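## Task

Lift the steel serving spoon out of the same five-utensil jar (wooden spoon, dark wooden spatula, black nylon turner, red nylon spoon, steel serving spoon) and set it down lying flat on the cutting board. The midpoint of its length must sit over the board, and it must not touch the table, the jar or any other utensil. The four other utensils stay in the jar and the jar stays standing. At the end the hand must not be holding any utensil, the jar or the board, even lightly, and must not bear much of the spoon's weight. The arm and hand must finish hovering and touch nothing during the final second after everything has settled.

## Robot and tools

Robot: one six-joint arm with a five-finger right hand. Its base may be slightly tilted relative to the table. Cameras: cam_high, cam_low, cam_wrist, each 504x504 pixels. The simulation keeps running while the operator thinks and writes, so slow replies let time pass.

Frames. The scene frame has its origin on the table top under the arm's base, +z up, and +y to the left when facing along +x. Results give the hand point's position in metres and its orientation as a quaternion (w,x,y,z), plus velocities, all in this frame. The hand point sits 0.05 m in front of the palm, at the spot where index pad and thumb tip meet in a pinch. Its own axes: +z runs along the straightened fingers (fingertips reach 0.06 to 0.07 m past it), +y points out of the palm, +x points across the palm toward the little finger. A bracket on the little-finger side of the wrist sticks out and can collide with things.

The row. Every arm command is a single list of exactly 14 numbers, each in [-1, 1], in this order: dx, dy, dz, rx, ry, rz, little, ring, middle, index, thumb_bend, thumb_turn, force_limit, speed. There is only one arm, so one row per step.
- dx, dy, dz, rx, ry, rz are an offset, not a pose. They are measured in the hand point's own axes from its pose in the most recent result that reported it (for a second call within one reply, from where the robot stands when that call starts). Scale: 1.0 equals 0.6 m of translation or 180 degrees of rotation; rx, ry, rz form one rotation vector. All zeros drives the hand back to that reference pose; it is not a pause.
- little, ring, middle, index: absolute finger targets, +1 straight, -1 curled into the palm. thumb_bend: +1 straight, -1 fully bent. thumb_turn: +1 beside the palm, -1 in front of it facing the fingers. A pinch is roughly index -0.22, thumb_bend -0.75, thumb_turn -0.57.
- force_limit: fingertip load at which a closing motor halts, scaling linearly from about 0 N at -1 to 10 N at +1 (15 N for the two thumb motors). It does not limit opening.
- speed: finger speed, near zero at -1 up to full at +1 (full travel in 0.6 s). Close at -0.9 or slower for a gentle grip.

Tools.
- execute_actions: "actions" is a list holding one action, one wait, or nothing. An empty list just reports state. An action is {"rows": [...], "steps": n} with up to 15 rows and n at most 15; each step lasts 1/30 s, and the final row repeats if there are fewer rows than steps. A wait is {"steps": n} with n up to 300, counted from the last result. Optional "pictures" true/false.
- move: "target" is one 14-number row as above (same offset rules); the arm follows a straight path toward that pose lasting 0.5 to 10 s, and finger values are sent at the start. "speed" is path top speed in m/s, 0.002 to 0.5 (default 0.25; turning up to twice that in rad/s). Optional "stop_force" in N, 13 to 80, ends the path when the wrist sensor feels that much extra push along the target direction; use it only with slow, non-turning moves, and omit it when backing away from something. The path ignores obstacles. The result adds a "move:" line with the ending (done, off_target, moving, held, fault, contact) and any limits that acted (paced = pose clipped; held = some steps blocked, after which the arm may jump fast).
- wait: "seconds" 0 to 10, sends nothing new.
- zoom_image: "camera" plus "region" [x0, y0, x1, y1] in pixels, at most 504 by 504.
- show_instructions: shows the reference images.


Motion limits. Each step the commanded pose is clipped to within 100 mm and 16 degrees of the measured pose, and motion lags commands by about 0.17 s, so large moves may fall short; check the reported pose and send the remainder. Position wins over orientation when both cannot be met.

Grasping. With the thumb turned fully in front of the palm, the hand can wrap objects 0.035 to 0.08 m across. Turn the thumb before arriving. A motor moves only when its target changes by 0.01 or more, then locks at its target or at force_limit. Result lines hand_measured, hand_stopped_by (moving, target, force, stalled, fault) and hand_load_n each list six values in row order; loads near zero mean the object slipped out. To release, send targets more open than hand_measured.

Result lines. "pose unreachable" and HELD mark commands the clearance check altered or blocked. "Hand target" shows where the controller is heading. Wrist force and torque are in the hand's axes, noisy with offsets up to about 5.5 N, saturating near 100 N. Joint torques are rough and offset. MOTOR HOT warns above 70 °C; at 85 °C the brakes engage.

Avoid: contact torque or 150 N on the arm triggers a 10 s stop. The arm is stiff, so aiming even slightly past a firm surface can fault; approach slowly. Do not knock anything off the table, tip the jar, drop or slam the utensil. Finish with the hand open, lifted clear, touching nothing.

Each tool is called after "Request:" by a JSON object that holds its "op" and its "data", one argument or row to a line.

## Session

Request:
{"op": "execute_actions", "data": {
  "actions": []
}}

Scene clock: 0.00 s of 5600.00 s.
end_effector_position=(+0.5774, -0.2726, +0.1101) hand_measured=(+1.000, +1.000, +1.000, +1.000, +1.000, +1.000) hand_load_n=(+0.0, +0.0, +0.0, +0.0, +0.0, +0.0) hand_stopped_by=(target, target, target, target, target, target) hand_force_limit=0.00 hand_speed=-0.80 end_effector_quat_wxyz=(+0.444, -0.604, +0.662, -0.024) end_effector_velocity=(-0.000, +0.000, -0.000) end_effector_angular_velocity=(+0.001, +0.001, -0.000)
Joint positions: [-1.094 -0.928  1.796  0.917  0.652 -4.209]
Joint velocities: [-0.     0.001 -0.     0.001  0.     0.   ]
Joint torques (N m, as the arm reports them, + toward a larger angle): no reading
Wrist force (N, on the end effector, along its own x y z axes, offset not removed): no reading
Wrist torque (N m, same axes, about the end effector's origin, offset not removed): no reading
Hand target: +0.577, -0.273, +0.110; +0.444, -0.604, +0.662, -0.024

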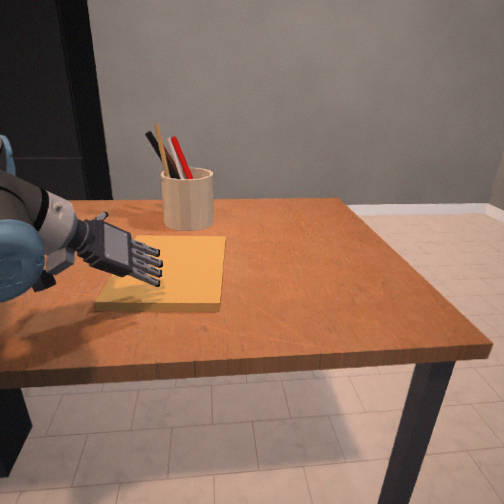

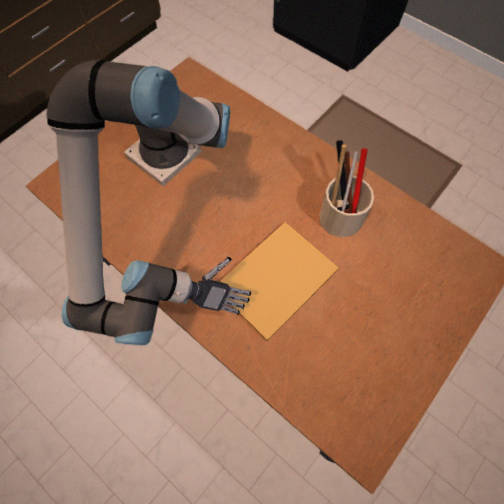

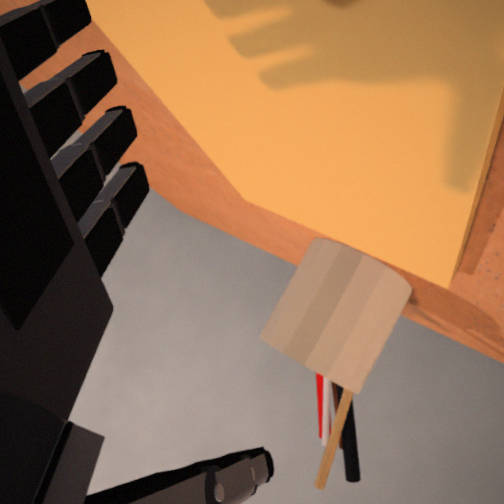

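Request:
{"op": "zoom_image", "data": {
  "camera": "cam_low",
  "region": [300, 130, 410, 240]
}}

Request:
{"op": "zoom_image", "data": {
  "camera": "cam_high",
  "region": [130, 110, 230, 210]
}}

Region (300, 130, 410, 240) of cam_low's 504x504 image, scaled by 4.582, with more detail than that image has.

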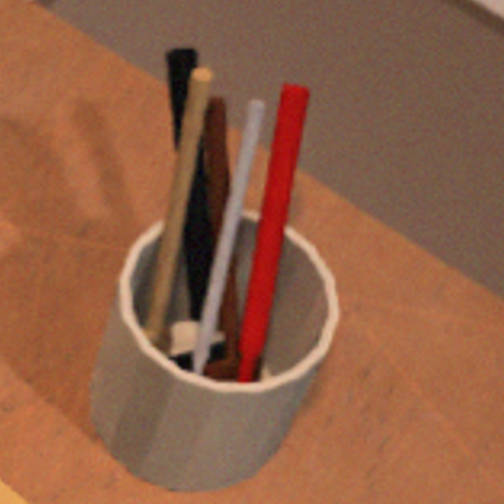

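Region (130, 110, 230, 210) of cam_high's 504x504 image, scaled by 5.040, with more detail than that image has.

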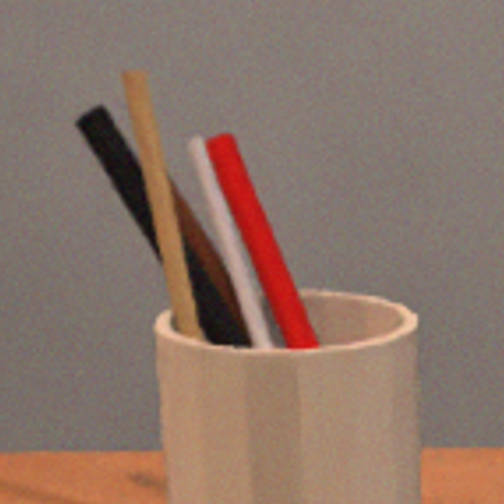

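Request:
{"op": "move", "data": {
  "target": [-0.99,0.03,0.09,0.318,0.183,-0.102,1,1,1,0.15,-0.75,-0.57,0,0.5]
}}

Request:
{"op": "move", "data": {
  "target": [-0.03,0.08,0.08,0,0.08,-0.19,1,1,1,0.15,-0.75,-0.57,0,0.5],
  "speed": 0.15
}}

Scene clock: 24.53 s of 5600.00 s.
end_effector_position=(+0.5236, +0.2464, +0.3986) hand_measured=(+1.000, +1.000, +1.000, +0.150, -0.750, -0.570) hand_load_n=(+0.0, +0.0, +0.0, +0.0, +0.0, +0.0) hand_stopped_by=(target, target, target, target, target, target) hand_force_limit=0.00 hand_speed=0.50 end_effector_quat_wxyz=(+0.468, -0.385, +0.565, -0.561) end_effector_velocity=(+0.001, +0.001, +0.000) end_effector_angular_velocity=(-0.006, -0.004, -0.015)
Joint positions: [ 0.327 -1.907  2.321 -0.513  2.217 -3.095]
Joint velocities: [ 0.012  0.01  -0.004 -0.015  0.026 -0.012]
Joint torques (N m, as the arm reports them, + toward a larger angle): [ 13.39   0.59 -58.85  -4.07   3.71  -1.69]
Wrist force (N, on the end effector, along its own x y z axes, offset not removed): [2.3 -0.5 -0.3]
Wrist torque (N m, same axes, about the end effector's origin, offset not removed): [0.13 -0.62 0.15]
Hand target: +0.524, +0.246, +0.399; +0.467, -0.384, +0.565, -0.561
Off the commanded pose: 0.001 m, 0 deg.
After step 90, 18.37 s passed at rest.
move: done

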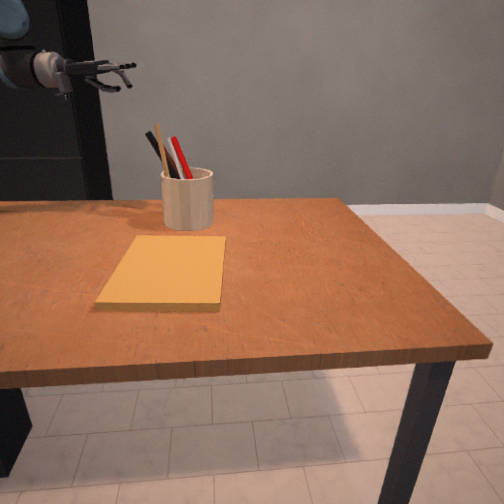

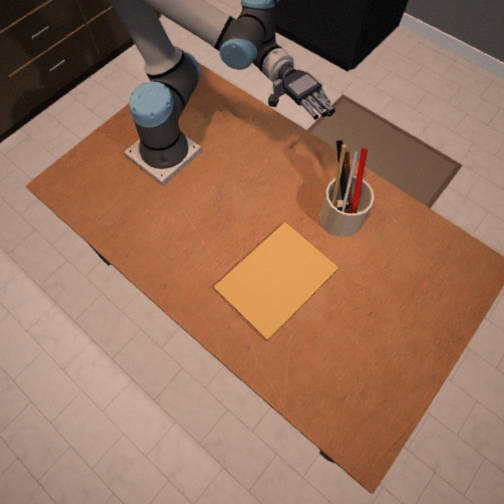

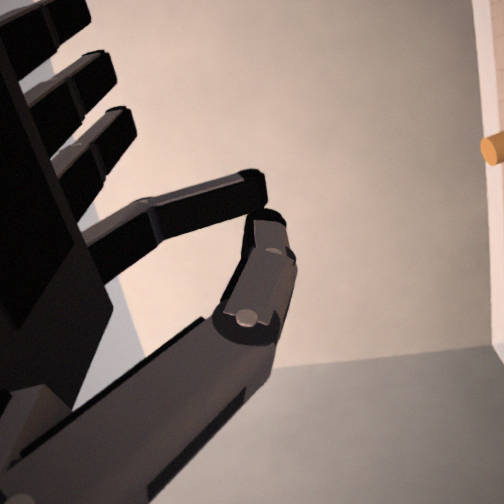

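Scene clock: 27.17 s of 5600.00 s.
end_effector_position=(+0.5787, +0.2542, +0.3562) hand_measured=(+1.000, +1.000, +1.000, +0.150, -0.750, -0.570) hand_load_n=(+0.0, +0.0, +0.0, +0.0, +0.0, +0.0) hand_stopped_by=(target, target, target, target, target, target) hand_force_limit=0.00 hand_speed=0.50 end_effector_quat_wxyz=(-0.210, +0.461, -0.481, +0.716) end_effector_velocity=(+0.002, +0.000, +0.001) end_effector_angular_velocity=(-0.012, -0.004, -0.007)
Joint positions: [ 0.467 -1.613  2.184 -0.808  2.591 -3.812]
Joint velocities: [ 0.002  0.005 -0.    -0.025  0.006 -0.026]
Joint torques (N m, as the arm reports them, + toward a larger angle): [ 11.73 -23.78 -42.06  -3.78   3.3   -1.84]
Wrist force (N, on the end effector, along its own x y z axes, offset not removed): [-3.6 -1.0 2.5]
Wrist torque (N m, same axes, about the end effector's origin, offset not removed): [-0.26 0.18 -0.12]
Hand target: +0.579, +0.254, +0.356; -0.209, +0.461, -0.480, +0.716
Off the commanded pose: 0.000 m, 0 deg.
move: done

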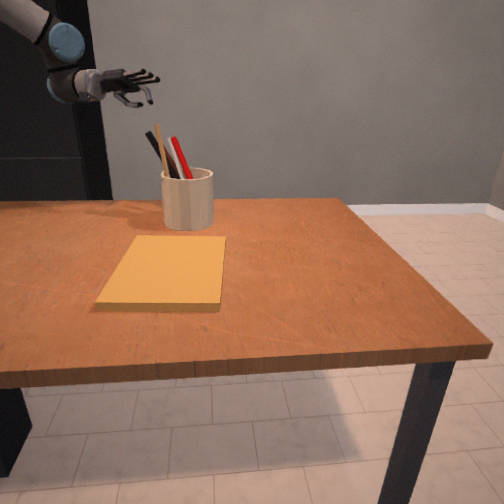

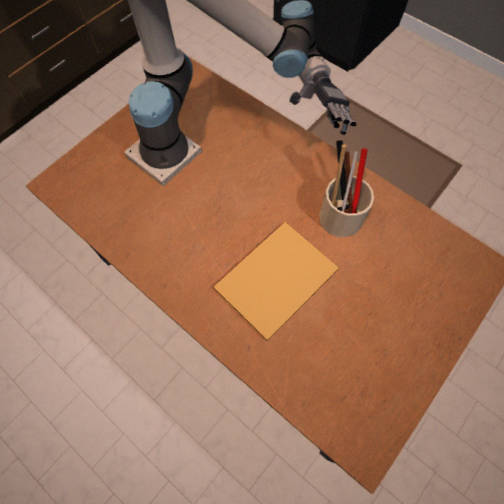

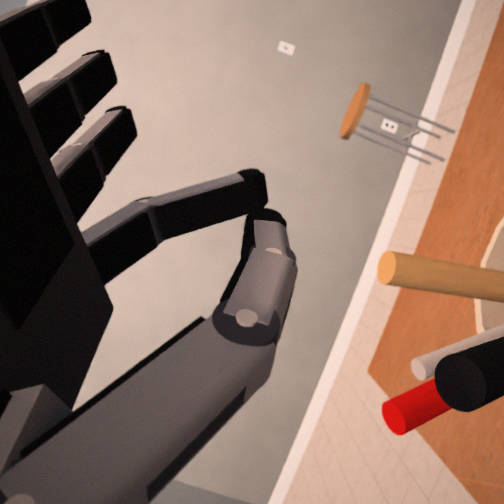

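Request:
{"op": "move", "data": {
  "target": [-0.155,0.085,0.045,0,0,0,1,1,1,0.15,-0.75,-0.57,0,0.5],
  "speed": 0.06
}}

Request:
{"op": "zoom_image", "data": {
  "camera": "cam_high",
  "region": [110, 80, 220, 190]
}}

Request:
{"op": "zoom_image", "data": {
  "camera": "cam_low",
  "region": [300, 90, 410, 200]
}}

Scene clock: 38.60 s of 5600.00 s.
end_effector_position=(+0.6398, +0.2871, +0.2720) hand_measured=(+1.000, +1.000, +1.000, +0.150, -0.750, -0.570) hand_load_n=(+0.0, +0.0, +0.0, +0.0, +0.0, +0.0) hand_stopped_by=(target, target, target, target, target, target) hand_force_limit=0.00 hand_speed=0.50 end_effector_quat_wxyz=(-0.210, +0.461, -0.481, +0.716) end_effector_velocity=(+0.002, +0.001, -0.002) end_effector_angular_velocity=(+0.001, -0.002, +0.000)
Joint positions: [ 0.464 -1.404  2.14  -0.973  2.589 -3.81 ]
Joint velocities: [-0.     0.005 -0.002 -0.006 -0.    -0.   ]
Joint torques (N m, as the arm reports them, + toward a larger angle): [-11.73 -37.43 -49.41  -4.12  -4.18  -2.23]
Wrist force (N, on the end effector, along its own x y z axes, offset not removed): [-2.7 1.0 1.5]
Wrist torque (N m, same axes, about the end effector's origin, offset not removed): [0.26 0.04 -0.05]
Hand target: +0.640, +0.287, +0.272; -0.210, +0.461, -0.481, +0.716
Off the commanded pose: 0.000 m, 0 deg.
After step 90, 6.17 s passed at rest.
move: done

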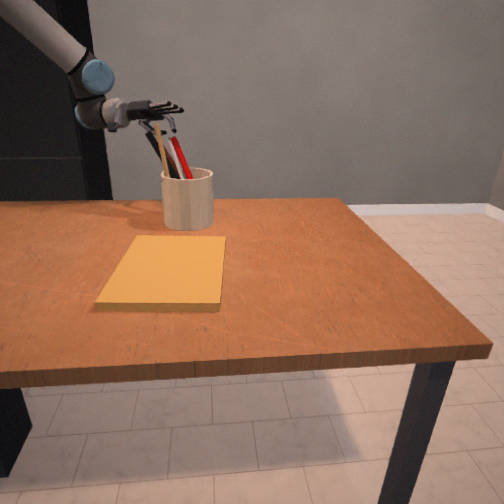

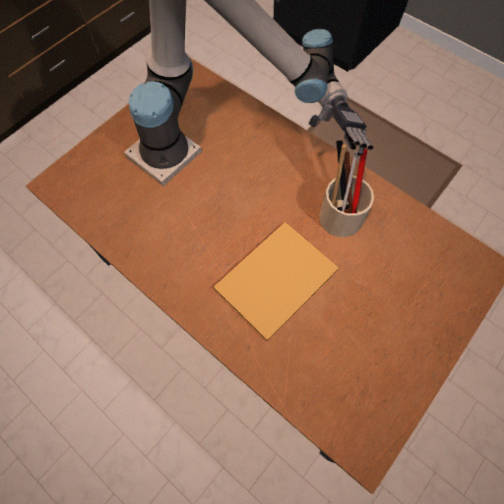

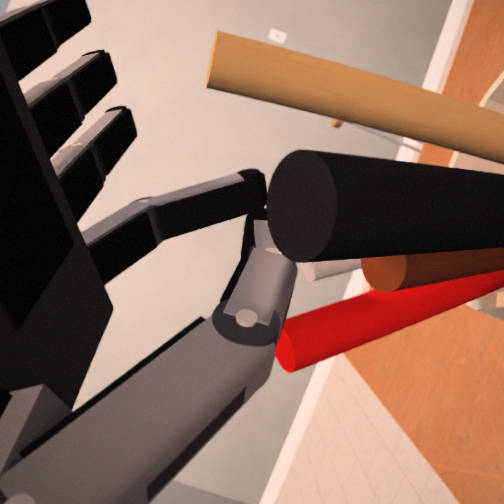

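Region (110, 80, 220, 190) of cam_high's 504x504 image, scaled by 4.582, with more detail than that image has.

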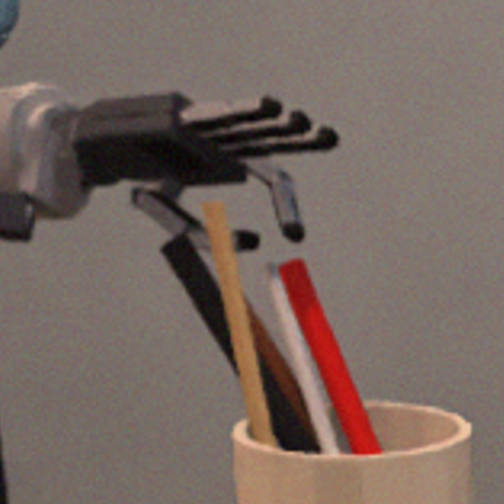

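Region (300, 90, 410, 200) of cam_low's 504x504 image, scaled by 4.582, with more detail than that image has.

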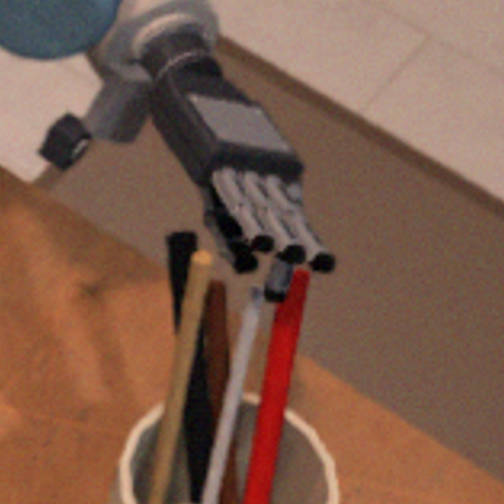

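Request:
{"op": "move", "data": {
  "target": [-0.033,0.01,-0.013,0,0,0,1,1,1,0.15,-0.75,-0.57,0,0.5],
  "speed": 0.03
}}

Request:
{"op": "zoom_image", "data": {
  "camera": "cam_high",
  "region": [130, 100, 210, 180]
}}

Request:
{"op": "zoom_image", "data": {
  "camera": "cam_low",
  "region": [320, 110, 400, 190]
}}

Scene clock: 47.13 s of 5600.00 s.
end_effector_position=(+0.6418, +0.3028, +0.2570) hand_measured=(+1.000, +1.000, +1.000, +0.150, -0.750, -0.570) hand_load_n=(+0.0, +0.0, +0.0, +0.0, +0.0, +0.0) hand_stopped_by=(target, target, target, target, target, target) hand_force_limit=0.00 hand_speed=0.50 end_effector_quat_wxyz=(-0.210, +0.461, -0.481, +0.716) end_effector_velocity=(+0.001, +0.002, -0.001) end_effector_angular_velocity=(+0.003, -0.004, +0.000)
Joint positions: [ 0.487 -1.366  2.128 -1.007  2.61  -3.82 ]
Joint velocities: [ 0.003  0.003 -0.001 -0.007  0.002  0.   ]
Joint torques (N m, as the arm reports them, + toward a larger angle): [ 10.83 -39.61 -49.42  -2.93   2.91  -1.71]
Wrist force (N, on the end effector, along its own x y z axes, offset not removed): [-4.1 1.8 0.7]
Wrist torque (N m, same axes, about the end effector's origin, offset not removed): [0.40 0.30 -0.16]
Hand target: +0.642, +0.303, +0.257; -0.210, +0.461, -0.481, +0.716
Off the commanded pose: 0.000 m, 0 deg.
After step 90, 4.43 s passed at rest.
move: done

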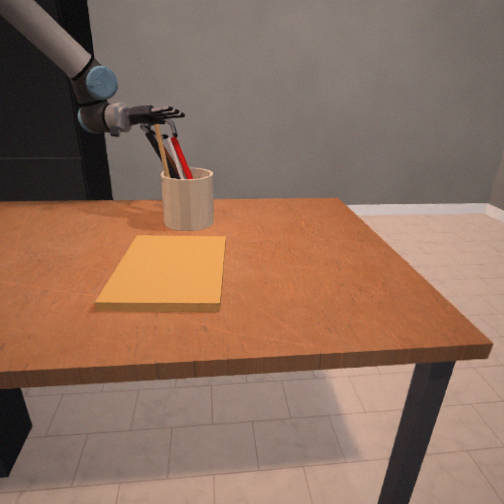

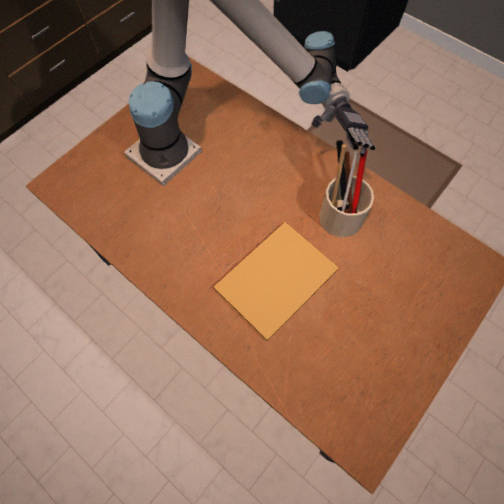

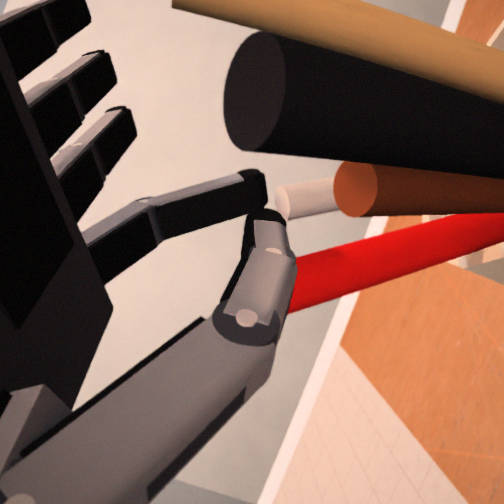

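Region (130, 100, 210, 180) of cam_high's 504x504 image, scaled by 6.300, with more detail than that image has.

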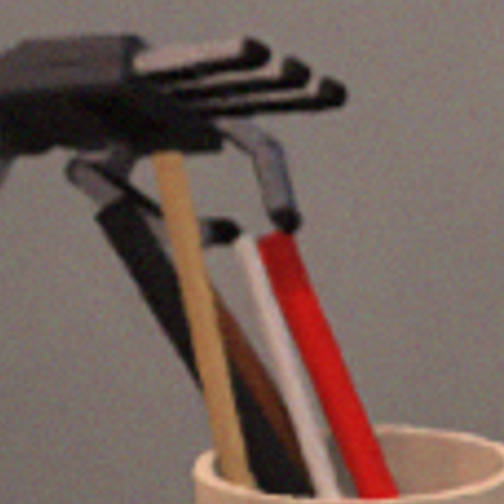

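Region (320, 110, 400, 190) of cam_low's 504x504 image, scaled by 6.300, with more detail than that image has.

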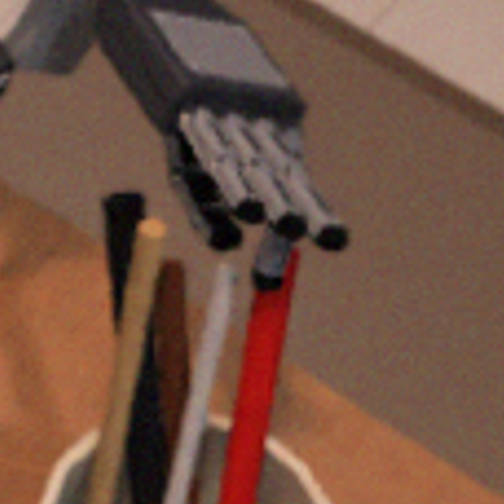

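Request:
{"op": "move", "data": {
  "target": [0.014,0,-0.017,0,0,0,1,1,1,0.15,-0.75,-0.57,0,0.5],
  "speed": 0.02
}}

Request:
{"op": "move", "data": {
  "target": [0.0,0.033,0.01,0,0,0,1,1,1,0.15,-0.75,-0.57,0,0.5],
  "speed": 0.015
}}

Request:
{"op": "zoom_image", "data": {
  "camera": "cam_high",
  "region": [130, 100, 210, 180]
}}

Request:
{"op": "zoom_image", "data": {
  "camera": "cam_low",
  "region": [320, 110, 400, 190]
}}

Scene clock: 54.93 s of 5600.00 s.
end_effector_position=(+0.6293, +0.3016, +0.2596) hand_measured=(+1.000, +1.000, +1.000, +0.150, -0.750, -0.570) hand_load_n=(+0.0, +0.0, +0.0, +0.0, +0.0, +0.0) hand_stopped_by=(target, target, target, target, target, target) hand_force_limit=0.00 hand_speed=0.50 end_effector_quat_wxyz=(-0.210, +0.461, -0.481, +0.716) end_effector_velocity=(-0.003, -0.000, +0.001) end_effector_angular_velocity=(-0.001, +0.001, +0.000)
Joint positions: [ 0.496 -1.383  2.145 -1.011  2.62  -3.825]
Joint velocities: [ 0.002 -0.005  0.004  0.001  0.002 -0.001]
Joint torques (N m, as the arm reports them, + toward a larger angle): [ 13.57 -66.02 -19.83  -4.     3.32  -2.15]
Wrist force (N, on the end effector, along its own x y z axes, offset not removed): [-4.3 0.5 2.7]
Wrist torque (N m, same axes, about the end effector's origin, offset not removed): [0.09 0.28 -0.20]
Hand target: +0.629, +0.302, +0.260; -0.210, +0.461, -0.481, +0.716
Off the commanded pose: 0.000 m, 0 deg.
After step 90, 3.83 s passed at rest.
move: done

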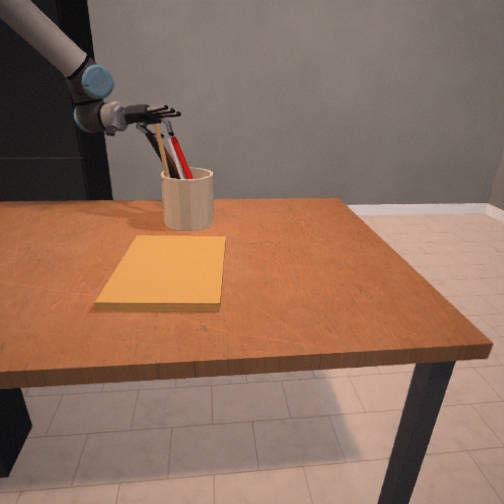

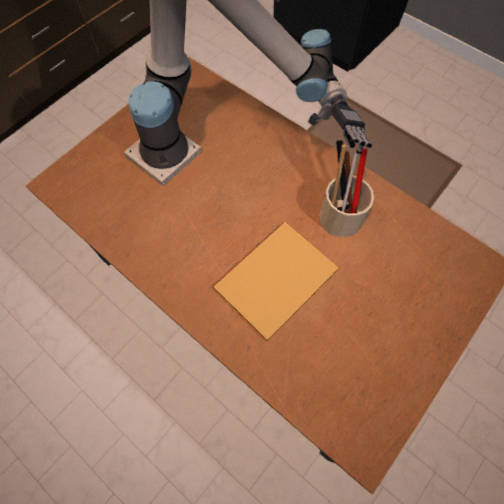

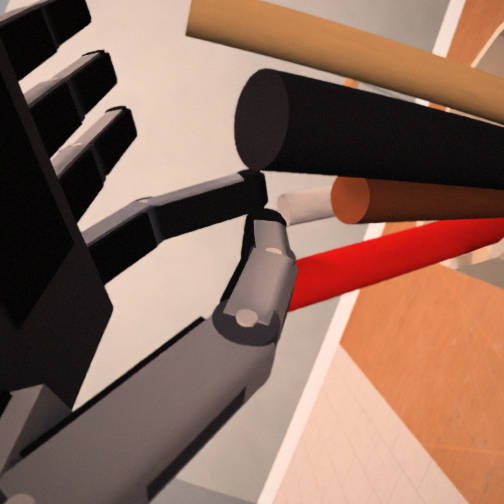

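Scene clock: 56.57 s of 5600.00 s.
end_effector_position=(+0.6316, +0.2900, +0.2431) hand_measured=(+1.000, +1.000, +1.000, +0.150, -0.754, -0.570) hand_load_n=(+0.0, +0.0, +0.0, +1.0, -9.0, -3.0) hand_stopped_by=(target, target, target, target, target, target) hand_force_limit=0.00 hand_speed=0.50 end_effector_quat_wxyz=(-0.210, +0.461, -0.481, +0.716) end_effector_velocity=(+0.000, -0.002, -0.003) end_effector_angular_velocity=(-0.002, +0.002, -0.000)
Joint positions: [ 0.476 -1.37   2.167 -1.038  2.6   -3.815]
Joint velocities: [-0.003  0.003  0.003 -0.003 -0.003  0.001]
Joint torques (N m, as the arm reports them, + toward a larger angle): [-12.95 -31.68 -14.38  -2.29  -3.52   1.61]
Wrist force (N, on the end effector, along its own x y z axes, offset not removed): [1.1 -9.5 -0.3]
Wrist torque (N m, same axes, about the end effector's origin, offset not removed): [0.11 0.33 -0.24]
Hand target: +0.632, +0.290, +0.243; -0.210, +0.461, -0.481, +0.716
Off the commanded pose: 0.000 m, 0 deg.
move: done

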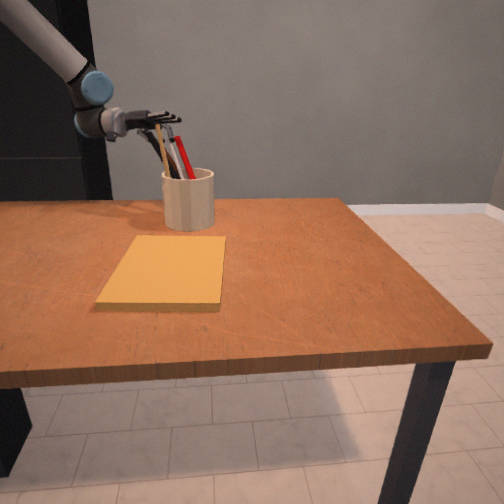

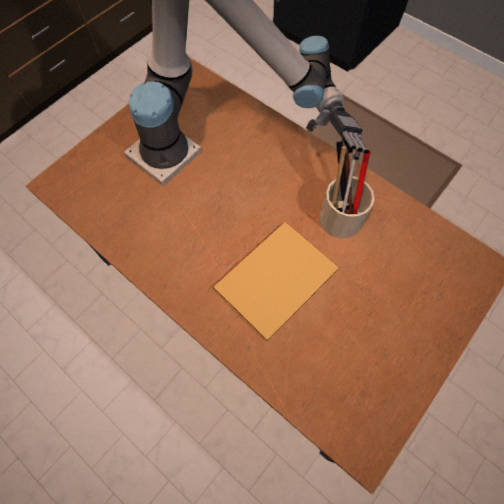

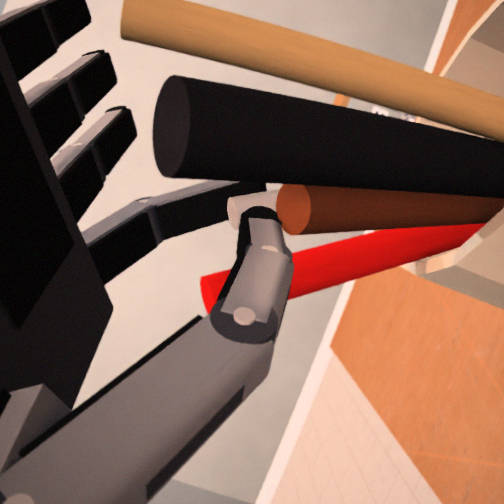

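Region (130, 100, 210, 180) of cam_high's 504x504 image, scaled by 6.300, with more detail than that image has.

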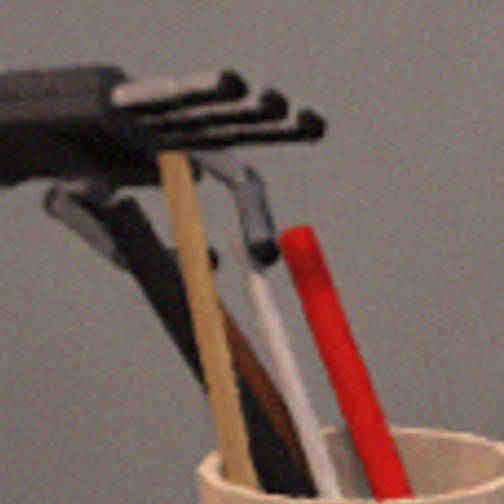

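Region (320, 110, 400, 190) of cam_low's 504x504 image, scaled by 6.300, with more detail than that image has.

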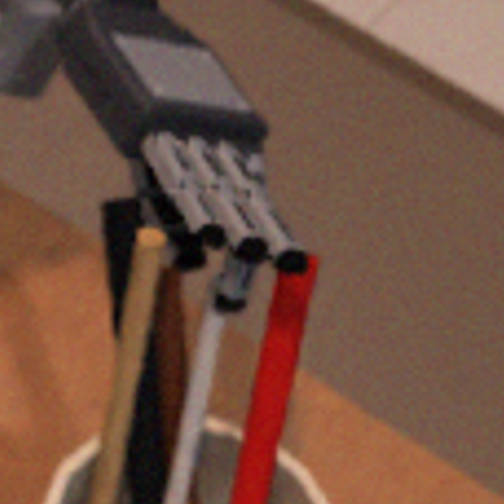

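Request:
{"op": "move", "data": {
  "target": [-0.008,-0.005,0.02,0,0,0,1,1,1,0.15,-0.75,-0.57,0,0.5],
  "speed": 0.015
}}

Request:
{"op": "zoom_image", "data": {
  "camera": "cam_high",
  "region": [130, 100, 210, 180]
}}

Request:
{"op": "zoom_image", "data": {
  "camera": "cam_low",
  "region": [320, 110, 400, 190]
}}

Scene clock: 60.70 s of 5600.00 s.
end_effector_position=(+0.6443, +0.2890, +0.2449) hand_measured=(+1.000, +1.000, +1.000, +0.150, -0.754, -0.570) hand_load_n=(+0.0, +0.0, +0.0, +0.0, -3.0, -1.5) hand_stopped_by=(target, target, target, target, target, target) hand_force_limit=0.00 hand_speed=0.50 end_effector_quat_wxyz=(-0.210, +0.461, -0.481, +0.716) end_effector_velocity=(+0.003, -0.000, +0.000) end_effector_angular_velocity=(-0.000, +0.001, +0.000)
Joint positions: [ 0.463 -1.36   2.149 -1.025  2.588 -3.81 ]
Joint velocities: [-0.003  0.002 -0.004  0.005 -0.003  0.002]
Joint torques (N m, as the arm reports them, + toward a larger angle): [-14.2  -38.21 -46.9   -0.24  -3.82   1.21]
Wrist force (N, on the end effector, along its own x y z axes, offset not removed): [-0.7 -3.5 0.8]
Wrist torque (N m, same axes, about the end effector's origin, offset not removed): [-0.08 0.06 -0.16]
Hand target: +0.645, +0.289, +0.245; -0.210, +0.461, -0.481, +0.716
Off the commanded pose: 0.000 m, 0 deg.
move: done

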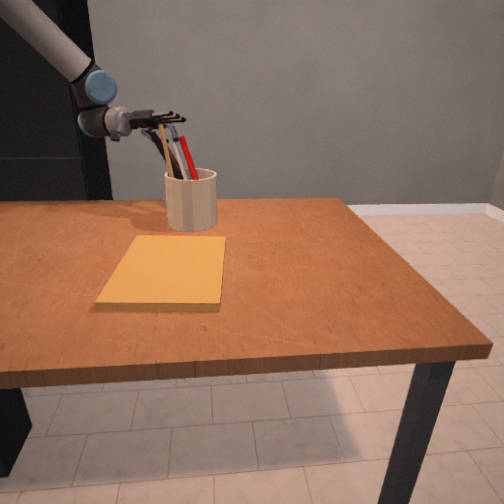

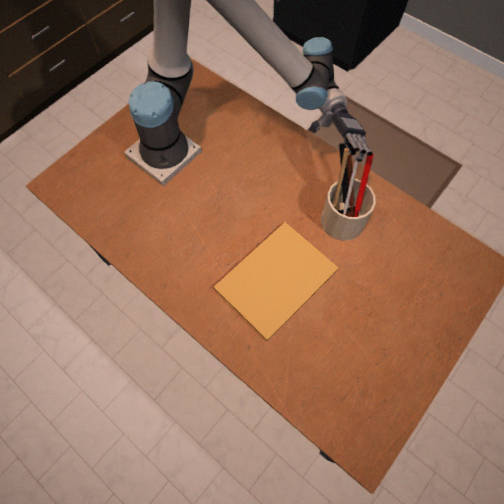

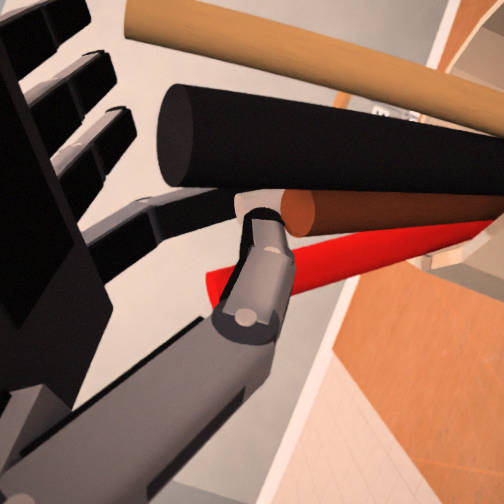

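Region (130, 100, 210, 180) of cam_high's 504x504 image, scaled by 6.300, with more detail than that image has.

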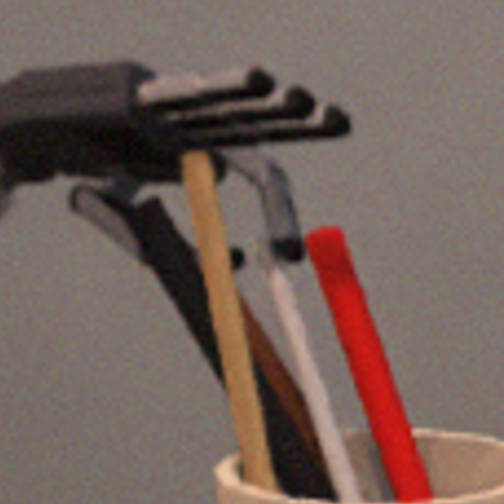

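Region (320, 110, 400, 190) of cam_low's 504x504 image, scaled by 6.300, with more detail than that image has.

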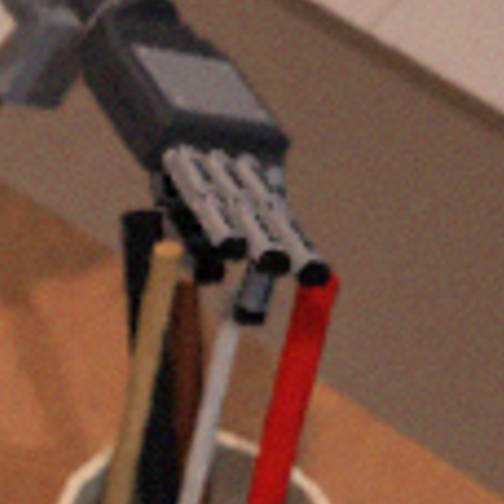

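Request:
{"op": "move", "data": {
  "target": [0,-0.012,0,0,0,0,1,1,1,0.15,-0.75,-0.57,0,0.5],
  "speed": 0.015
}}

Request:
{"op": "move", "data": {
  "target": [-0.008,0,0.02,0,0,0,1,1,1,0.15,-0.75,-0.57,0,0.5],
  "speed": 0.015
}}

Request:
{"op": "zoom_image", "data": {
  "camera": "cam_high",
  "region": [130, 100, 210, 180]
}}

Request:
{"op": "zoom_image", "data": {
  "camera": "cam_low",
  "region": [320, 110, 400, 190]
}}

Scene clock: 67.73 s of 5600.00 s.
end_effector_position=(+0.6453, +0.2921, +0.2509) hand_measured=(+1.000, +1.000, +1.000, +0.150, -0.750, -0.570) hand_load_n=(+0.0, +0.0, +0.0, +0.0, +0.0, +0.0) hand_stopped_by=(target, target, target, target, target, target) hand_force_limit=0.00 hand_speed=0.50 end_effector_quat_wxyz=(-0.210, +0.461, -0.481, +0.716) end_effector_velocity=(+0.000, +0.001, +0.001) end_effector_angular_velocity=(-0.002, +0.003, +0.000)
Joint positions: [ 0.467 -1.365  2.14  -1.013  2.591 -3.811]
Joint velocities: [ 0.002 -0.001 -0.004  0.007  0.001 -0.002]
Joint torques (N m, as the arm reports them, + toward a larger angle): [ 13.12 -66.58 -47.92  -0.65   3.59  -1.88]
Wrist force (N, on the end effector, along its own x y z axes, offset not removed): [0.1 -1.1 1.7]
Wrist torque (N m, same axes, about the end effector's origin, offset not removed): [-0.13 -0.43 -0.12]
Hand target: +0.645, +0.292, +0.251; -0.210, +0.461, -0.481, +0.716
Off the commanded pose: 0.000 m, 0 deg.
After step 90, 3.30 s passed at rest.
move: done

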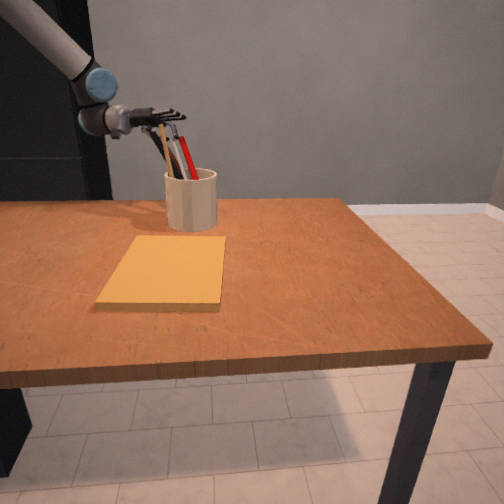

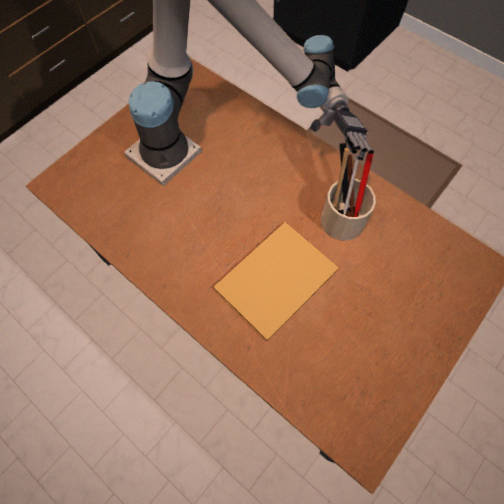

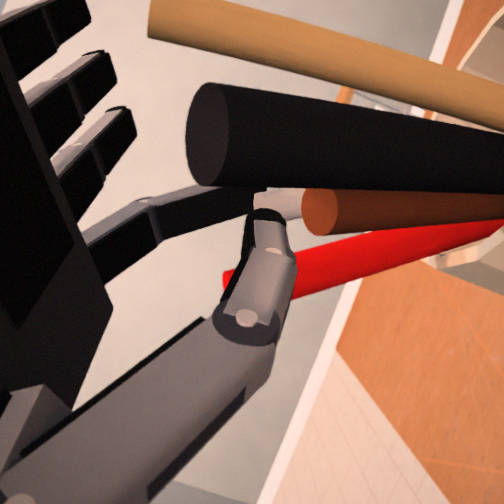

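Scene clock: 68.87 s of 5600.00 s.
end_effector_position=(+0.6577, +0.2898, +0.2501) hand_measured=(+1.000, +1.000, +1.000, +0.150, -0.750, -0.570) hand_load_n=(+0.0, +0.0, +0.0, +0.0, +0.0, +0.0) hand_stopped_by=(target, target, target, target, target, target) hand_force_limit=0.00 hand_speed=0.50 end_effector_quat_wxyz=(-0.210, +0.461, -0.481, +0.716) end_effector_velocity=(+0.003, -0.001, -0.000) end_effector_angular_velocity=(-0.000, +0.001, +0.000)
Joint positions: [ 0.453 -1.353  2.127 -1.006  2.578 -3.805]
Joint velocities: [-0.003  0.003 -0.003  0.002 -0.003  0.001]
Joint torques (N m, as the arm reports them, + toward a larger angle): [-11.13 -38.99 -48.59  -0.6   -3.96   1.45]
Wrist force (N, on the end effector, along its own x y z axes, offset not removed): [-5.7 -0.1 2.3]
Wrist torque (N m, same axes, about the end effector's origin, offset not removed): [-0.01 0.58 -0.22]
Hand target: +0.658, +0.290, +0.250; -0.210, +0.461, -0.481, +0.716
Off the commanded pose: 0.000 m, 0 deg.
move: done

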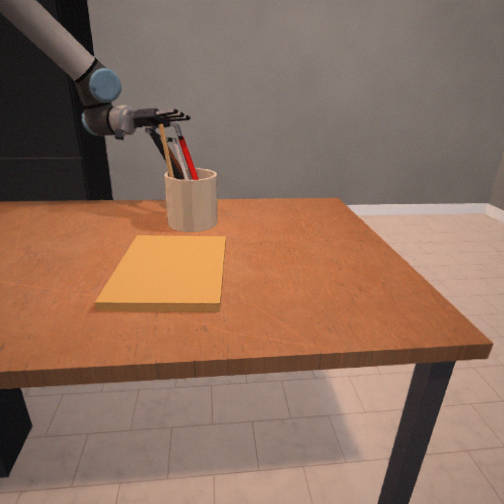

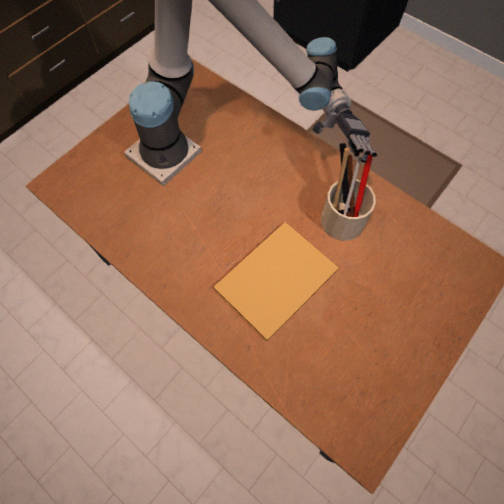

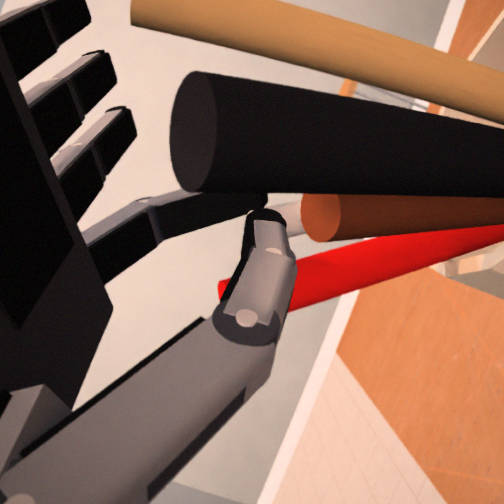

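Region (130, 100, 210, 180) of cam_high's 504x504 image, scaled by 6.300, with more detail than that image has.

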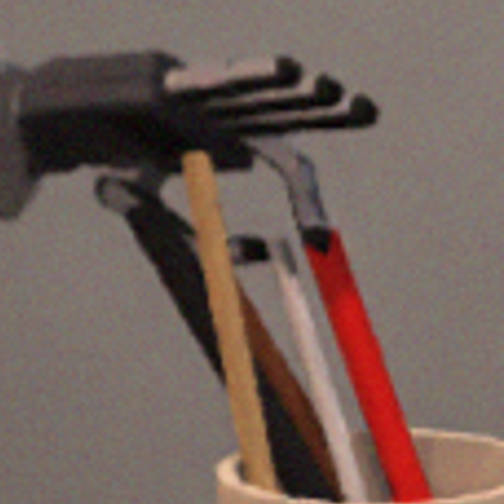

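Region (320, 110, 400, 190) of cam_low's 504x504 image, scaled by 6.300, with more detail than that image has.

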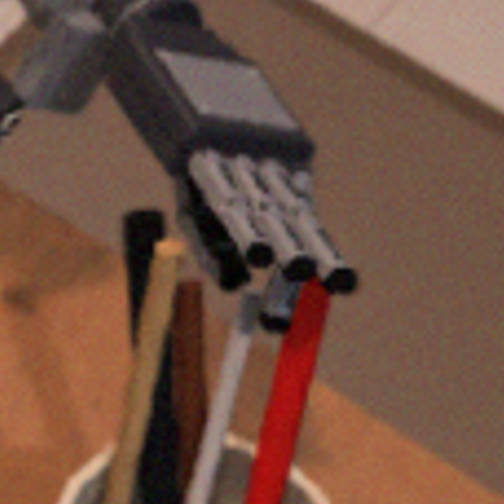

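Request:
{"op": "move", "data": {
  "target": [-0.007,0.011,0.005,0,0,0,1,1,1,0.15,-0.75,-0.57,0,0.5],
  "speed": 0.01
}}

Request:
{"op": "move", "data": {
  "target": [0,0,0,0,0,0,1,1,1,-0.45,-0.75,-0.57,1,-0.6]
}}

Request:
{"op": "zoom_image", "data": {
  "camera": "cam_high",
  "region": [130, 100, 210, 180]
}}

Scene clock: 73.07 s of 5600.00 s.
end_effector_position=(+0.6612, +0.2885, +0.2430) hand_measured=(+1.000, +1.000, +1.000, +0.150, -0.750, -0.570) hand_load_n=(+0.0, +0.0, +0.0, +0.0, +0.0, +0.0) hand_stopped_by=(target, target, target, target, target, target) hand_force_limit=0.00 hand_speed=0.50 end_effector_quat_wxyz=(-0.210, +0.461, -0.481, +0.716) end_effector_velocity=(+0.001, -0.001, -0.002) end_effector_angular_velocity=(-0.001, +0.000, -0.000)
Joint positions: [ 0.448 -1.341  2.127 -1.017  2.573 -3.803]
Joint velocities: [-0.002  0.003  0.    -0.003 -0.001 -0.001]
Joint torques (N m, as the arm reports them, + toward a larger angle): [-11.88 -41.86 -19.64  -4.23  -3.75   1.83]
Wrist force (N, on the end effector, along its own x y z axes, offset not removed): [0.4 0.9 1.6]
Wrist torque (N m, same axes, about the end effector's origin, offset not removed): [0.15 -0.55 0.01]
Hand target: +0.661, +0.288, +0.243; -0.210, +0.461, -0.481, +0.716
Off the commanded pose: 0.000 m, 0 deg.
After step 90, 0.17 s passed at rest.
move: done

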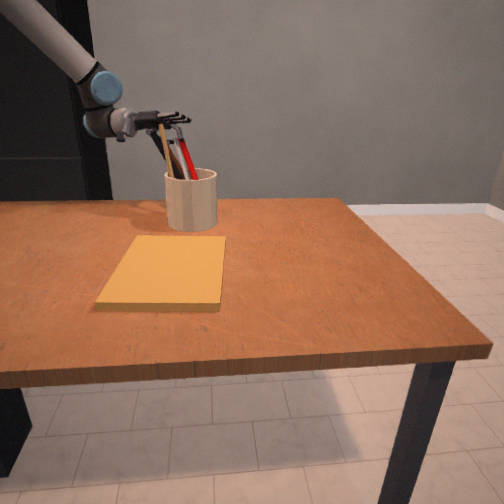

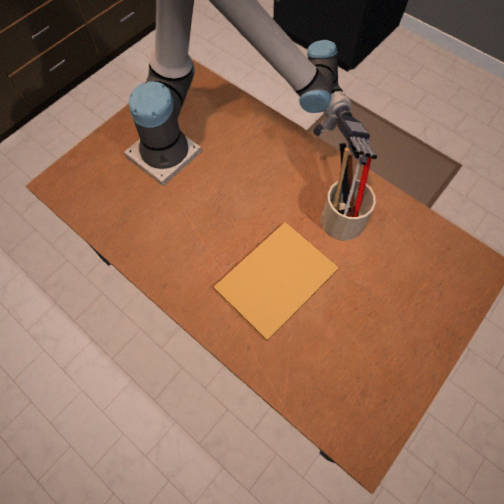

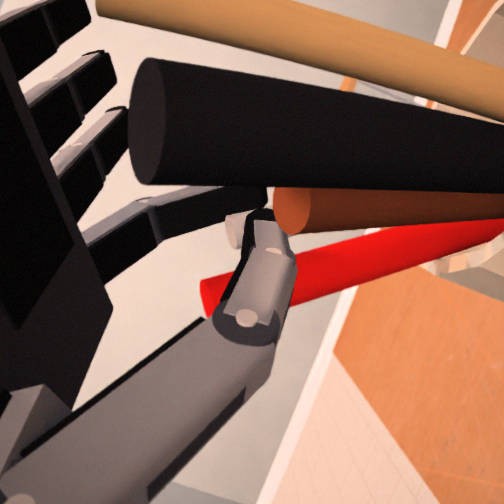

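Scene clock: 73.63 s of 5600.00 s.
end_effector_position=(+0.6612, +0.2885, +0.2429) hand_measured=(+1.000, +1.000, +1.000, -0.040, -0.748, -0.570) hand_load_n=(+0.0, +0.0, +0.0, +11.0, +2.5, -0.5) hand_stopped_by=(target, target, target, force, target, target) hand_force_limit=1.00 hand_speed=-0.60 end_effector_quat_wxyz=(-0.210, +0.461, -0.481, +0.716) end_effector_velocity=(-0.000, +0.000, -0.000) end_effector_angular_velocity=(-0.000, +0.000, +0.000)
Joint positions: [ 0.448 -1.341  2.127 -1.017  2.573 -3.803]
Joint velocities: [ 0.  0.  0.  0. -0. -0.]
Joint torques (N m, as the arm reports them, + toward a larger angle): [  9.28 -68.7  -21.84   0.29  -1.13   0.86]
Wrist force (N, on the end effector, along its own x y z axes, offset not removed): [-0.4 -3.6 2.0]
Wrist torque (N m, same axes, about the end effector's origin, offset not removed): [-0.05 -0.10 0.08]
Hand target: +0.661, +0.289, +0.243; -0.210, +0.461, -0.481, +0.716
Off the commanded pose: 0.000 m, 0 deg.
move: done

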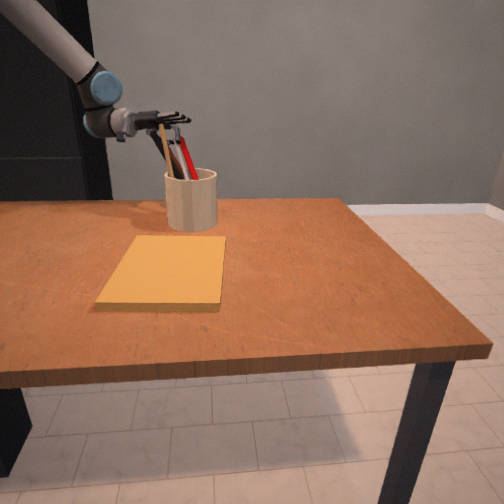

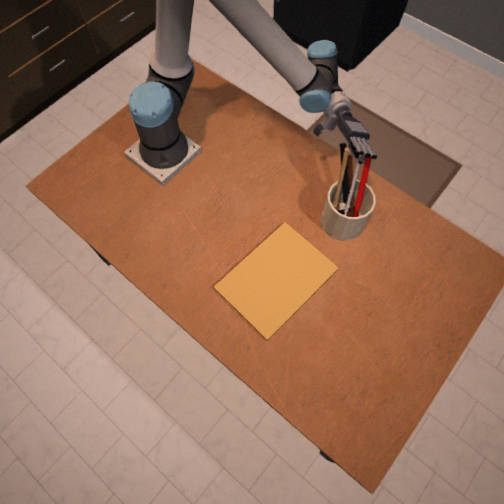

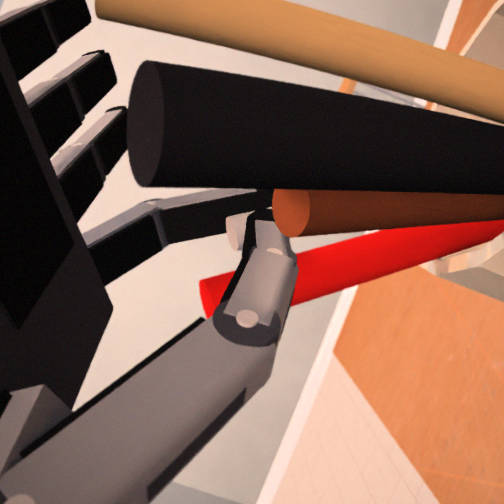

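Region (130, 100, 210, 180) of cam_high's 504x504 image, scaled by 6.300, with more detail than that image has.

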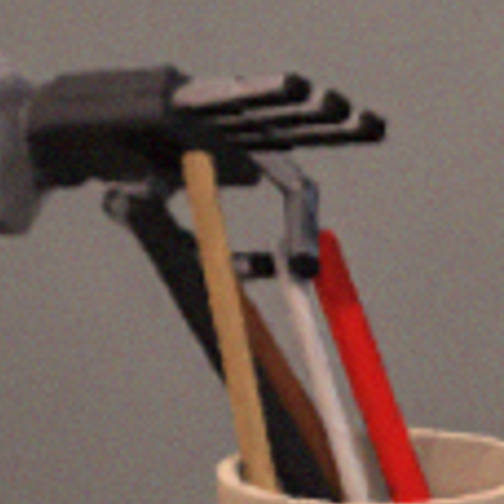

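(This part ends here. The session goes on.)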